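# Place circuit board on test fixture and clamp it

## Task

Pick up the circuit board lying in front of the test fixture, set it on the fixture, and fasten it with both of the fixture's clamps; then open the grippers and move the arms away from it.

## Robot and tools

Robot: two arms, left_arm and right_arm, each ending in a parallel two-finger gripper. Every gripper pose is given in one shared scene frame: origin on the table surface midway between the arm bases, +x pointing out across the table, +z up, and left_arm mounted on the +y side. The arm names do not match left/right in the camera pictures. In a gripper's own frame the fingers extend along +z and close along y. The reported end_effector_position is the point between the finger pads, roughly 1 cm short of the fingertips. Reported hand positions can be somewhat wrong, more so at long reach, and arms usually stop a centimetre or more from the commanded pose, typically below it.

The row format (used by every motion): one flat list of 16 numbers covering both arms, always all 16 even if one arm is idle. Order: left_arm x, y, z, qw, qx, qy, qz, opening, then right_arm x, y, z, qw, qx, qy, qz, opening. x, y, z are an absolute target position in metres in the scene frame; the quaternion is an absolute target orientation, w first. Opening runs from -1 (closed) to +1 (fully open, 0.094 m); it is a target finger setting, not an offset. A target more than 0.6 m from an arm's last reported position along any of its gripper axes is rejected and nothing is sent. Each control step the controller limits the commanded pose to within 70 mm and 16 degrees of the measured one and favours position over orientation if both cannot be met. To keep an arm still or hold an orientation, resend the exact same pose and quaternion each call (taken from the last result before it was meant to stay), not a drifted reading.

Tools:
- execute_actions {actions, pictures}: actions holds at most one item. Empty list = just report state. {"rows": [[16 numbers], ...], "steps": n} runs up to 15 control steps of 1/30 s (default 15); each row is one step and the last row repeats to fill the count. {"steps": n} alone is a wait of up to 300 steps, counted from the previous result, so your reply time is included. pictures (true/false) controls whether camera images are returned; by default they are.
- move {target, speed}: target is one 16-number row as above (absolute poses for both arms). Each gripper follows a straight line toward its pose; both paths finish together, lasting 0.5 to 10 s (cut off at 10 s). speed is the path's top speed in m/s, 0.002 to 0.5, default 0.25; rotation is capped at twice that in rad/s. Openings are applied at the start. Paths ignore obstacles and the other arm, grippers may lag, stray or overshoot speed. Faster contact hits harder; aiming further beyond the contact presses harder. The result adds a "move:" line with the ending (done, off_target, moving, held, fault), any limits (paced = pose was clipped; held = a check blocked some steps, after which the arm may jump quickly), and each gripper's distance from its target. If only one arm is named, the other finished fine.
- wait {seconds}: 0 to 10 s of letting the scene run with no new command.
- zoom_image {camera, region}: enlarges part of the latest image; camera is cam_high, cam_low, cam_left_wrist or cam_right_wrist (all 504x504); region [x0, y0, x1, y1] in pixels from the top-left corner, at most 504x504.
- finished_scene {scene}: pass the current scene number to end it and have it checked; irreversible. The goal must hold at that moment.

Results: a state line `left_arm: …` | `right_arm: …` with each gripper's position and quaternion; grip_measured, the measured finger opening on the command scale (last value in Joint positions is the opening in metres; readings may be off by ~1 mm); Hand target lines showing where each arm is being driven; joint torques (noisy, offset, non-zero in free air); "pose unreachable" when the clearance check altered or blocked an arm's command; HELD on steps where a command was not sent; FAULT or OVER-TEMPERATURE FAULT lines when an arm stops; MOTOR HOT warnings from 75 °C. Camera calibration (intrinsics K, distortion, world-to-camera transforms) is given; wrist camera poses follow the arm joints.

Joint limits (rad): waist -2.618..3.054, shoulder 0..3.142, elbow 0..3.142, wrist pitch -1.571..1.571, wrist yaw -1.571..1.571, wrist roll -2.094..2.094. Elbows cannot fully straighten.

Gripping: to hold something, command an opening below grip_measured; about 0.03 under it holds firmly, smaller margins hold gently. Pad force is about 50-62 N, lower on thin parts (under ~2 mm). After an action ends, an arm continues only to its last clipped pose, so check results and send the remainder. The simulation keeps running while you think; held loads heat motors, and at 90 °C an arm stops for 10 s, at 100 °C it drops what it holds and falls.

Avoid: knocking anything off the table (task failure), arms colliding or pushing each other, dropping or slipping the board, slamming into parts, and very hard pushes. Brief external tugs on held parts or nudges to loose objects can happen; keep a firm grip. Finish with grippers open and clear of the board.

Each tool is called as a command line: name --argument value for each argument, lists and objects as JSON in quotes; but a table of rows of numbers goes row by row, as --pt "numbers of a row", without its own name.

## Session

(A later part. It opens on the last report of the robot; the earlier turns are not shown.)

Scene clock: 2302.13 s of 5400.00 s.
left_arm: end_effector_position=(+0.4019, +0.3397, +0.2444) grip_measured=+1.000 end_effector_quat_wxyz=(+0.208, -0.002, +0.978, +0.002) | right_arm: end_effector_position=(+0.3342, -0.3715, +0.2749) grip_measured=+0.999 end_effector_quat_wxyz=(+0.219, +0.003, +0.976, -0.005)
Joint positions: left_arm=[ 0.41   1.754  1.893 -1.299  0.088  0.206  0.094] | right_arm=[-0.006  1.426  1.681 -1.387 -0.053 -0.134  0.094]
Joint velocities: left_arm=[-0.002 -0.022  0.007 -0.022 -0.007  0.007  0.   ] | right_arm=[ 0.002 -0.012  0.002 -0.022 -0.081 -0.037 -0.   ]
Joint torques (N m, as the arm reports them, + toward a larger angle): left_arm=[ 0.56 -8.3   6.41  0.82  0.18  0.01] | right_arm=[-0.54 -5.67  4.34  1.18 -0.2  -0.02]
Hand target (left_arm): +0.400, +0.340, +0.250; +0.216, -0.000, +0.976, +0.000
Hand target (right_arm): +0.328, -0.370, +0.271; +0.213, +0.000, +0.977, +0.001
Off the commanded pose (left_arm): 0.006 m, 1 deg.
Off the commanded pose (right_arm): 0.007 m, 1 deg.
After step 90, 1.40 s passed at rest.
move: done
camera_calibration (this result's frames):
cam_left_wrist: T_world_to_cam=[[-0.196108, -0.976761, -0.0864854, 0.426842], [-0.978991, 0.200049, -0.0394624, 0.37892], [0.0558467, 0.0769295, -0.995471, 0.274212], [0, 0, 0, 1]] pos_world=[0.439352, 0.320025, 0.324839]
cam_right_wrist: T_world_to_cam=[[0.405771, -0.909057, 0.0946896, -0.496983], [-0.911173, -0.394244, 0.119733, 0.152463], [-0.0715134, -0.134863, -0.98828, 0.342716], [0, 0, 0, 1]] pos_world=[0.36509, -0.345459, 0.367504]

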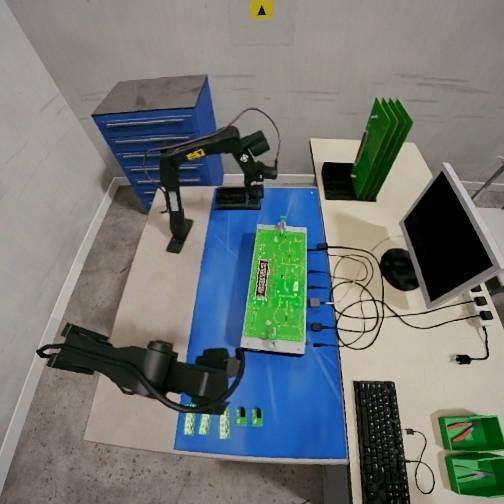

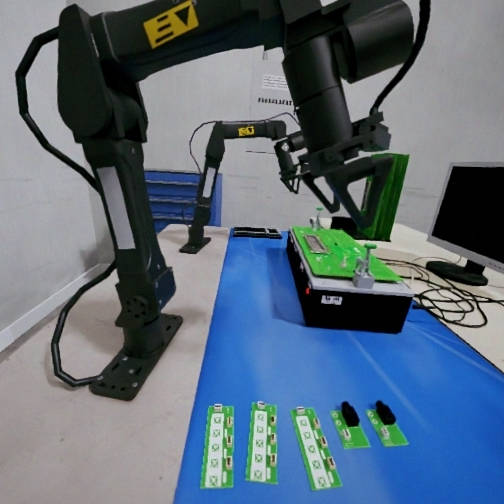

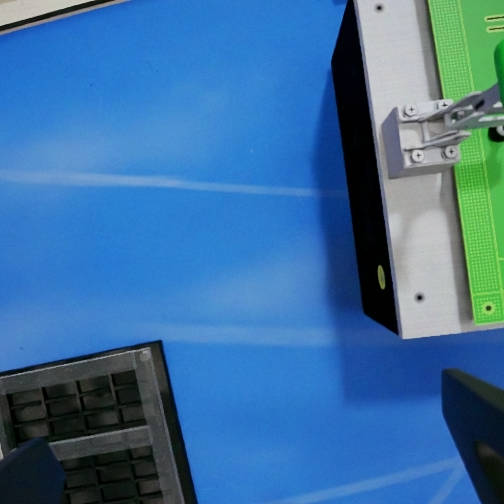

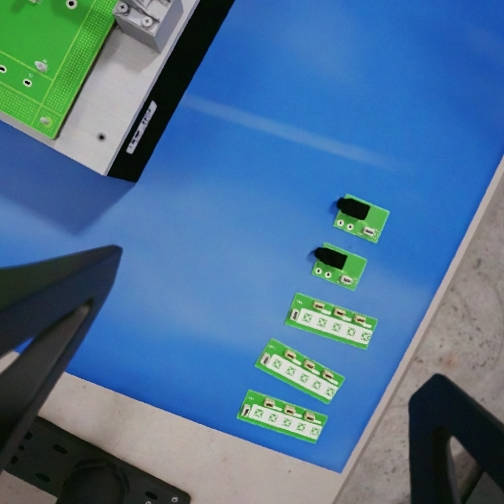

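move --target '[0.40,0.34,0.25,0.216,0,0.976,0,1,0.45,-0.228,0.26,0.216,0,0.976,0,1]'

move --target '[0.458,0.34,0.25,0.216,0,0.976,0,1,0.46,-0.228,0.158,0.216,0,0.976,0,1]' --speed 0.08

move --target '[0.40,0.34,0.25,0.216,0,0.976,0,1,0.46,-0.222,0.158,0.216,0,0.976,0,-0.4]' --speed 0.02

Scene clock: 2310.43 s of 5400.00 s.
left_arm: end_effector_position=(+0.4019, +0.3397, +0.2444) grip_measured=+1.000 end_effector_quat_wxyz=(+0.208, -0.002, +0.978, +0.002) | right_arm: end_effector_position=(+0.4506, -0.2264, +0.2517) grip_measured=+0.999 end_effector_quat_wxyz=(+0.212, -0.006, +0.977, +0.002)
Joint positions: left_arm=[ 0.41   1.754  1.893 -1.299  0.088  0.206  0.094] | right_arm=[ 0.441  1.926  2.146 -1.378  0.114  0.259  0.094]
Joint velocities: left_arm=[ 0.022 -0.017 -0.017  0.007 -0.051  0.007  0.   ] | right_arm=[ 0.007  0.002  0.022  0.022  0.037 -0.007 -0.   ]
Joint torques (N m, as the arm reports them, + toward a larger angle): left_arm=[ 0.55 -8.26  6.43  0.84  0.19  0.01] | right_arm=[-0.02 -8.63  8.87  1.06  0.22  0.11]
Hand target (left_arm): +0.400, +0.340, +0.250; +0.216, -0.000, +0.976, +0.000
Hand target (right_arm): +0.452, -0.228, +0.259; +0.220, -0.000, +0.976, -0.001
Off the commanded pose (left_arm): 0.006 m, 1 deg.
Off the commanded pose (right_arm): 0.008 m, 1 deg.
After step 90, 3.87 s passed at rest.
move: done
camera_calibration (this result's frames):
cam_left_wrist: T_world_to_cam=[[-0.196108, -0.976761, -0.0864854, 0.426842], [-0.978991, 0.200049, -0.0394624, 0.37892], [0.0558467, 0.0769295, -0.995471, 0.274212], [0, 0, 0, 1]] pos_world=[0.439352, 0.320025, 0.324839]
cam_right_wrist: T_world_to_cam=[[0.426035, -0.901215, 0.0794022, -0.413683], [-0.900946, -0.414634, 0.127963, 0.30722], [-0.0823996, -0.126054, -0.988595, 0.35468], [0, 0, 0, 1]] pos_world=[0.482258, -0.200725, 0.344169]

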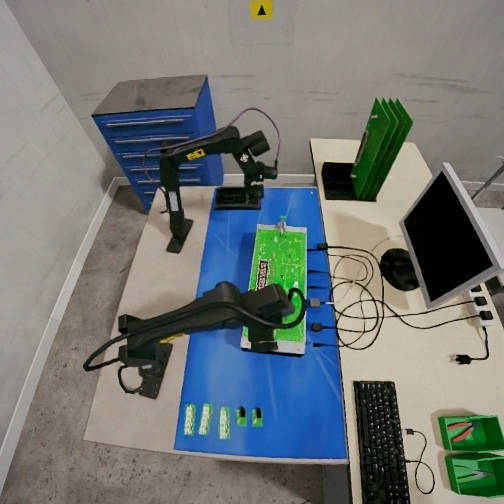

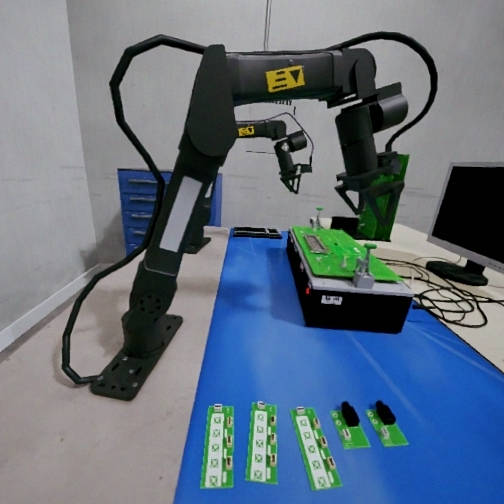

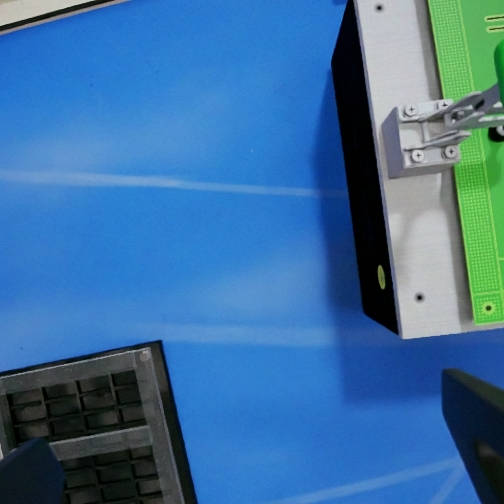

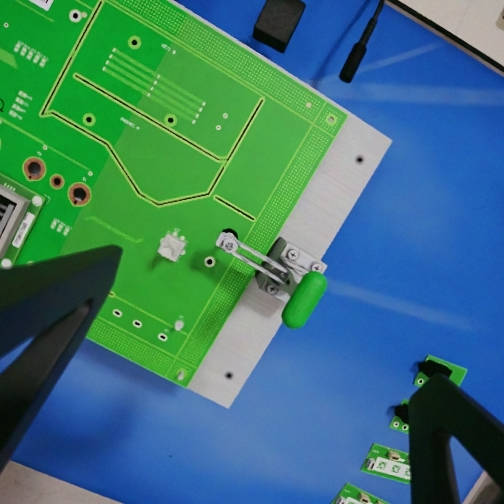

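Scene clock: 2312.20 s of 5400.00 s.
left_arm: end_effector_position=(+0.4575, +0.3433, +0.2541) grip_measured=+1.000 end_effector_quat_wxyz=(+0.226, +0.002, +0.974, +0.002) | right_arm: end_effector_position=(+0.4610, -0.2233, +0.1513) grip_measured=+0.999 end_effector_quat_wxyz=(+0.207, -0.006, +0.978, +0.001)
Joint positions: left_arm=[ 0.39   1.983  2.225 -1.364  0.088  0.191  0.094] | right_arm=[ 0.441  1.874  1.667 -0.961  0.114  0.259  0.094]
Joint velocities: left_arm=[ 0.007 -0.017  0.012 -0.066 -0.037  0.037  0.   ] | right_arm=[-0.012  0.012 -0.022  0.007  0.007 -0.007  0.001]
Joint torques (N m, as the arm reports them, + toward a larger angle): left_arm=[-0.59 -7.55  7.64  0.66  0.04 -0.08] | right_arm=[ -0.57 -11.49   5.63   1.2    0.13   0.05]
Hand target (left_arm): +0.458, +0.341, +0.250; +0.217, +0.000, +0.976, +0.000
Hand target (right_arm): +0.459, -0.228, +0.158; +0.216, +0.000, +0.976, -0.000
Off the commanded pose (left_arm): 0.005 m, 1 deg.
Off the commanded pose (right_arm): 0.008 m, 1 deg.
move: done
camera_calibration (this result's frames):
cam_left_wrist: T_world_to_cam=[[-0.199659, -0.975174, -0.0957662, 0.445524], [-0.975467, 0.207061, -0.074769, 0.437936], [0.0927422, 0.0784885, -0.992592, 0.262367], [0, 0, 0, 1]] pos_world=[0.491812, 0.323191, 0.335834]
cam_right_wrist: T_world_to_cam=[[0.42681, -0.900979, 0.0779035, -0.407365], [-0.899636, -0.414235, 0.138077, 0.328682], [-0.0921346, -0.129018, -0.987353, 0.260333], [0, 0, 0, 1]] pos_world=[0.493547, -0.197288, 0.243392]

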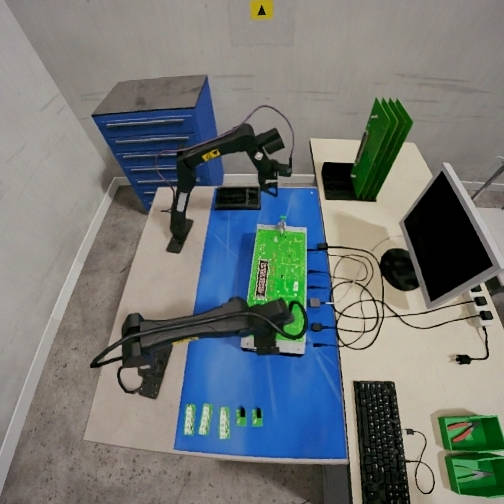

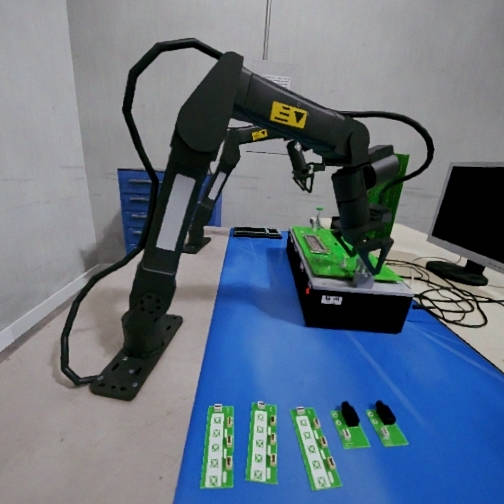

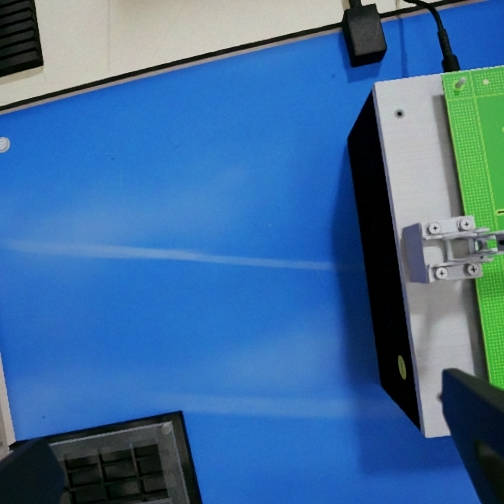

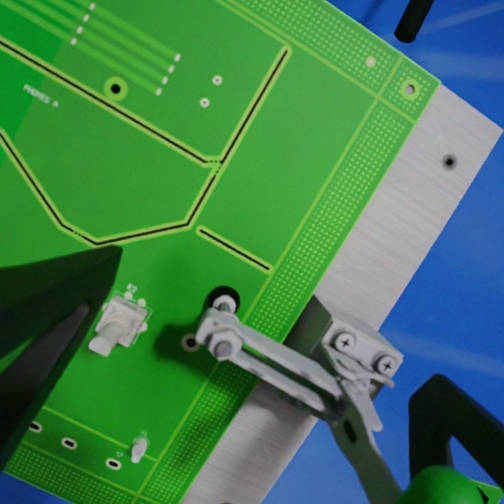

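Scene clock: 2315.30 s of 5400.00 s.
left_arm: end_effector_position=(+0.4046, +0.3389, +0.2453) grip_measured=+1.000 end_effector_quat_wxyz=(+0.209, -0.002, +0.978, +0.002) | right_arm: end_effector_position=(+0.4607, -0.2271, +0.1517) grip_measured=+0.055 end_effector_quat_wxyz=(+0.209, -0.005, +0.978, -0.015)
Joint positions: left_arm=[ 0.407  1.763  1.907 -1.301  0.088  0.203  0.094] | right_arm=[ 0.447  1.874  1.667 -0.966  0.148  0.261  0.05 ]
Joint velocities: left_arm=[ 0.002 -0.002 -0.002  0.007  0.007  0.022  0.   ] | right_arm=[-0.007 -0.002 -0.002 -0.037 -0.037 -0.007 -0.001]
Joint torques (N m, as the arm reports them, + toward a larger angle): left_arm=[ 0.59 -8.99  5.13  0.74  0.16  0.06] | right_arm=[  0.06 -10.42   6.99   1.22  -0.15   0.16]
Hand target (left_arm): +0.400, +0.339, +0.250; +0.216, +0.000, +0.976, -0.000
Hand target (right_arm): +0.460, -0.222, +0.158; +0.216, -0.000, +0.976, -0.000
Off the commanded pose (left_arm): 0.007 m, 1 deg.
Off the commanded pose (right_arm): 0.008 m, 2 deg.
move: done
camera_calibration (this result's frames):
cam_left_wrist: T_world_to_cam=[[-0.196887, -0.976615, -0.0863616, 0.426886], [-0.9787, 0.201001, -0.0417728, 0.381848], [0.0581547, 0.0762975, -0.995388, 0.274228], [0, 0, 0, 1]] pos_world=[0.441815, 0.319229, 0.325781]
cam_right_wrist: T_world_to_cam=[[0.417719, -0.902211, 0.107356, -0.411314], [-0.904195, -0.401205, 0.146511, 0.330544], [-0.0891125, -0.158271, -0.983366, 0.251541], [0, 0, 0, 1]] pos_world=[0.493105, -0.198665, 0.243085]

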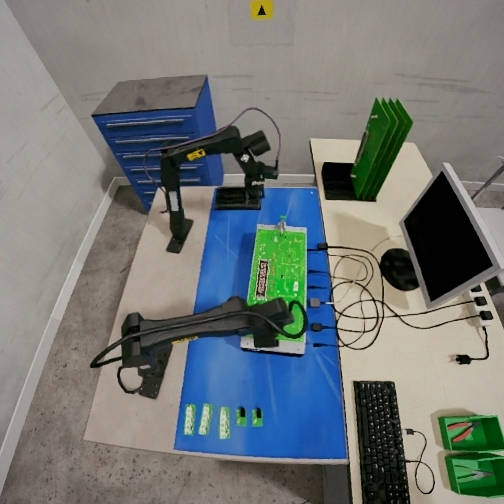

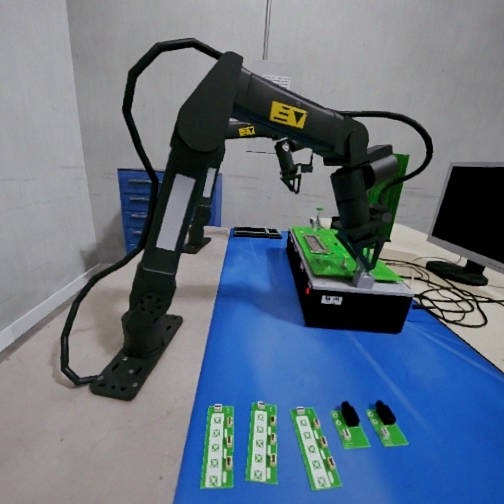

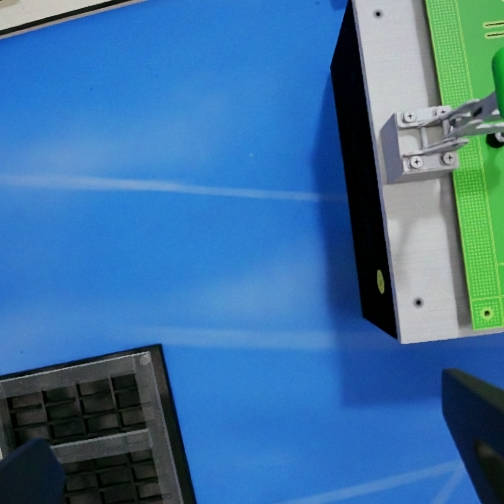

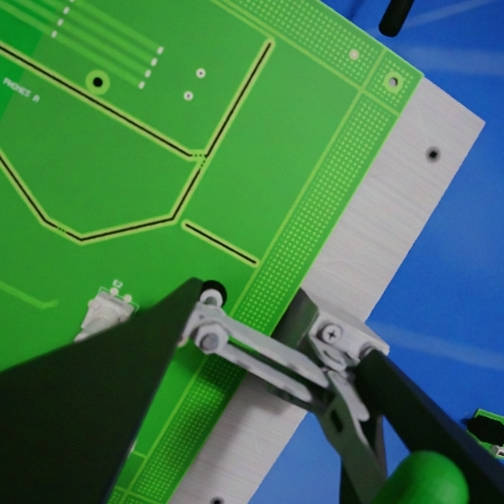

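Gap 50 mm, similar to the locked far clamp (47 mm). Release and retreat.

move --target '[0.40,0.34,0.25,0.216,0,0.976,0,1,0.46,-0.228,0.158,0.216,0,0.976,0,1]' --speed 0.03

move --target '[0.40,0.34,0.25,0.216,0,0.976,0,1,0.45,-0.228,0.27,0.216,0,0.976,0,1]' --speed 0.12

move --target '[0.40,0.34,0.25,0.216,0,0.976,0,1,0.33,-0.37,0.27,0.216,0,0.976,0,1]'

Scene clock: 2322.23 s of 5400.00 s.
left_arm: end_effector_position=(+0.4048, +0.3390, +0.2454) grip_measured=+1.000 end_effector_quat_wxyz=(+0.210, -0.001, +0.978, +0.002) | right_arm: end_effector_position=(+0.4608, -0.2240, +0.1516) grip_measured=+0.999 end_effector_quat_wxyz=(+0.209, -0.006, +0.978, -0.007)
Joint positions: left_arm=[ 0.407  1.763  1.907 -1.3    0.088  0.204  0.094] | right_arm=[ 0.447  1.874  1.667 -0.963  0.132  0.261  0.094]
Joint velocities: left_arm=[-0.012 -0.022  0.007  0.007 -0.022 -0.022  0.   ] | right_arm=[-0.042 -0.002 -0.002  0.007 -0.066  0.022 -0.001]
Joint torques (N m, as the arm reports them, + toward a larger angle): left_arm=[ 0.95 -8.93  5.5   0.79  0.15  0.08] | right_arm=[ -0.9  -10.97   6.28   1.22  -0.01   0.03]
Hand target (left_arm): +0.400, +0.340, +0.250; +0.216, -0.000, +0.976, +0.000
Hand target (right_arm): +0.460, -0.228, +0.158; +0.216, +0.000, +0.976, -0.000
Off the commanded pose (left_arm): 0.007 m, 1 deg.
Off the commanded pose (right_arm): 0.008 m, 1 deg.
After step 90, 3.13 s passed at rest.
move: done
camera_calibration (this result's frames):
cam_left_wrist: T_world_to_cam=[[-0.198149, -0.976264, -0.0874404, 0.427659], [-0.978372, 0.2024, -0.0426812, 0.381705], [0.059366, 0.0770921, -0.995255, 0.27353], [0, 0, 0, 1]] pos_world=[0.441951, 0.319164, 0.325919]
cam_right_wrist: T_world_to_cam=[[0.423733, -0.901044, 0.0925721, -0.40878], [-0.901363, -0.409367, 0.14129, 0.329478], [-0.0894122, -0.14331, -0.985631, 0.255813], [0, 0, 0, 1]] pos_world=[0.493066, -0.196791, 0.243427]

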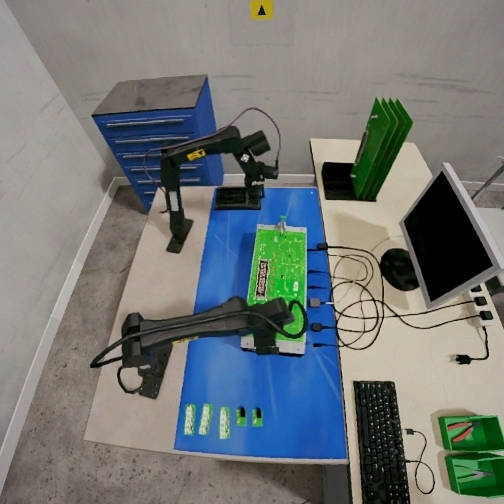

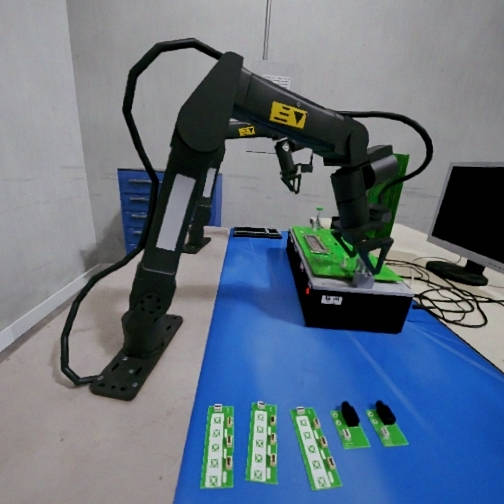

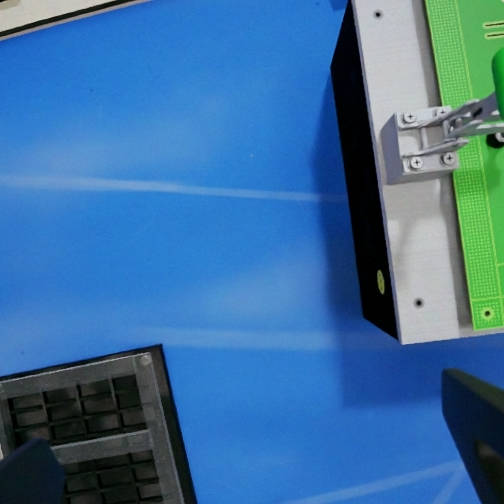

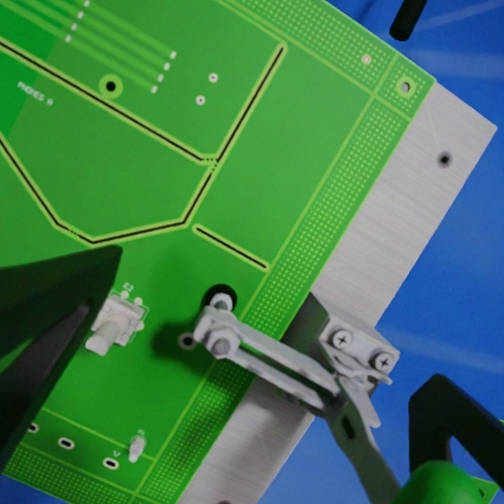

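Scene clock: 2323.93 s of 5400.00 s.
left_arm: end_effector_position=(+0.4048, +0.3390, +0.2454) grip_measured=+1.000 end_effector_quat_wxyz=(+0.210, -0.000, +0.978, +0.002) | right_arm: end_effector_position=(+0.4498, -0.2273, +0.2652) grip_measured=+0.999 end_effector_quat_wxyz=(+0.213, -0.006, +0.977, -0.005)
Joint positions: left_arm=[ 0.407  1.763  1.907 -1.3    0.088  0.205  0.094] | right_arm=[ 0.447  1.962  2.259 -1.457  0.131  0.262  0.094]
Joint velocities: left_arm=[-0.012 -0.017 -0.012 -0.007  0.022  0.022  0.   ] | right_arm=[-0.002  0.007 -0.012  0.022 -0.037 -0.051 -0.001]
Joint torques (N m, as the arm reports them, + toward a larger angle): left_arm=[ 0.84 -8.86  5.58  0.85  0.2   0.08] | right_arm=[-0.38 -8.27  8.66  1.09 -0.01  0.09]
Hand target (left_arm): +0.400, +0.340, +0.250; +0.216, +0.000, +0.976, +0.000
Hand target (right_arm): +0.452, -0.227, +0.270; +0.217, +0.000, +0.976, +0.000
Off the commanded pose (left_arm): 0.007 m, 1 deg.
Off the commanded pose (right_arm): 0.005 m, 1 deg.
move: done
camera_calibration (this result's frames):
cam_left_wrist: T_world_to_cam=[[-0.198828, -0.976098, -0.0877456, 0.427953], [-0.978232, 0.203094, -0.0426146, 0.381396], [0.0594167, 0.0773626, -0.995231, 0.273412], [0, 0, 0, 1]] pos_world=[0.441938, 0.319113, 0.325912]
cam_right_wrist: T_world_to_cam=[[0.422126, -0.901748, 0.0930581, -0.417225], [-0.902911, -0.409043, 0.132045, 0.305467], [-0.0810064, -0.139763, -0.986866, 0.363661], [0, 0, 0, 1]] pos_world=[0.481389, -0.200456, 0.357375]

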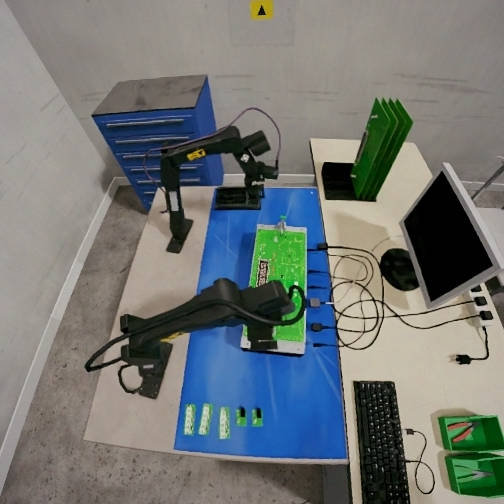

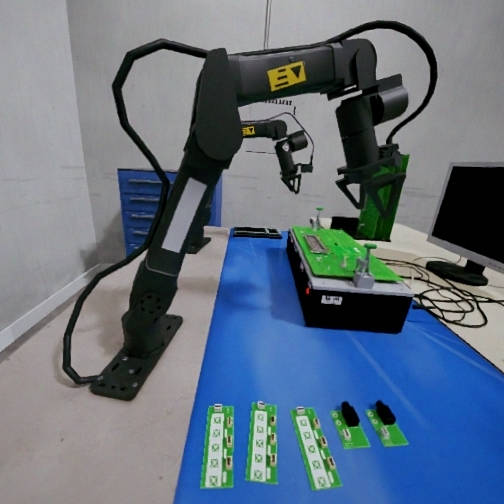

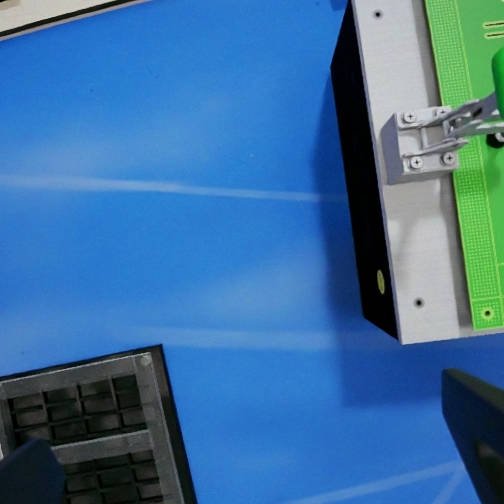

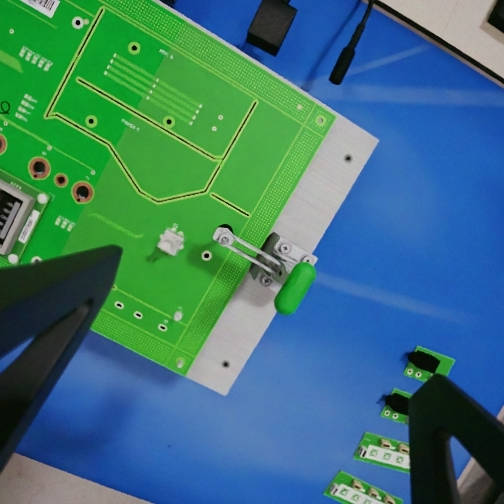

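Scene clock: 2325.37 s of 5400.00 s.
left_arm: end_effector_position=(+0.4048, +0.3390, +0.2454) grip_measured=+1.000 end_effector_quat_wxyz=(+0.210, -0.000, +0.978, +0.002) | right_arm: end_effector_position=(+0.3341, -0.3716, +0.2747) grip_measured=+0.999 end_effector_quat_wxyz=(+0.219, +0.003, +0.976, -0.005)
Joint positions: left_arm=[ 0.407  1.763  1.907 -1.3    0.088  0.205  0.094] | right_arm=[-0.006  1.426  1.68  -1.387 -0.053 -0.134  0.094]
Joint velocities: left_arm=[-0.002 -0.007 -0.007 -0.007 -0.007  0.037  0.   ] | right_arm=[-0.007  0.027  0.007  0.051 -0.051 -0.022 -0.   ]
Joint torques (N m, as the arm reports them, + toward a larger angle): left_arm=[ 1.02 -9.03  5.27  0.82  0.17  0.03] | right_arm=[-0.54 -5.56  4.41  1.17 -0.18 -0.05]
Hand target (left_arm): +0.400, +0.340, +0.250; +0.216, -0.000, +0.976, +0.000
Hand target (right_arm): +0.328, -0.370, +0.271; +0.213, +0.001, +0.977, +0.001
Off the commanded pose (left_arm): 0.007 m, 1 deg.
Off the commanded pose (right_arm): 0.007 m, 1 deg.
move: done
camera_calibration (this result's frames):
cam_left_wrist: T_world_to_cam=[[-0.198828, -0.976098, -0.0877456, 0.427953], [-0.978232, 0.203094, -0.0426146, 0.381396], [0.0594167, 0.0773626, -0.995231, 0.273412], [0, 0, 0, 1]] pos_world=[0.441938, 0.319113, 0.325912]
cam_right_wrist: T_world_to_cam=[[0.405569, -0.909183, 0.0943411, -0.496978], [-0.911234, -0.394038, 0.11994, 0.1524], [-0.0718732, -0.134611, -0.988289, 0.342786], [0, 0, 0, 1]] pos_world=[0.365068, -0.345649, 0.367378]

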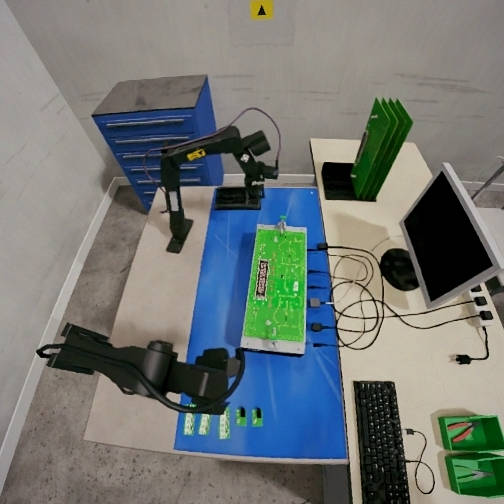

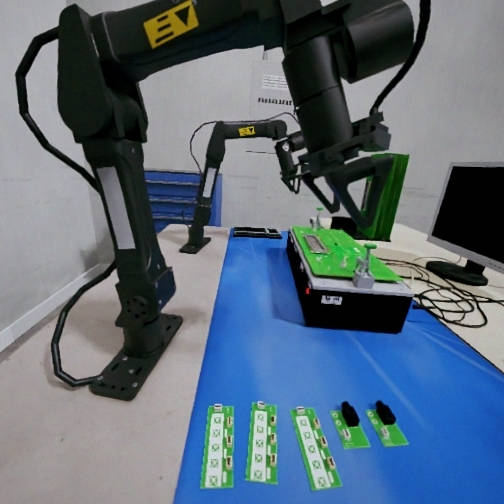

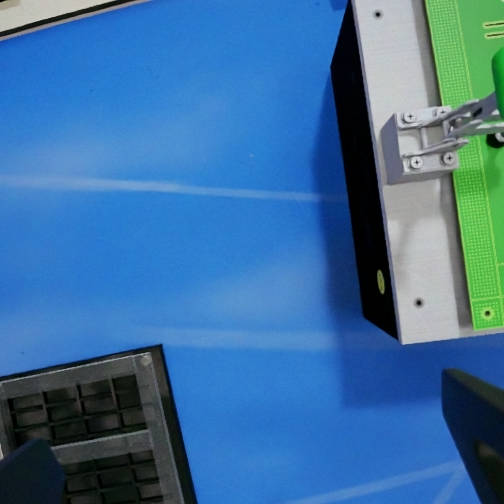

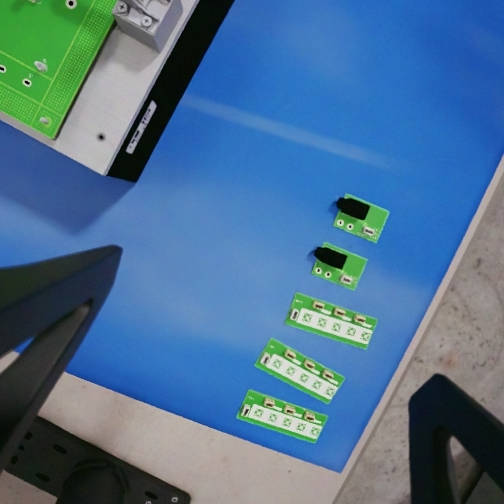

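finished_scene --scene 2

The scene is finished: the task was done.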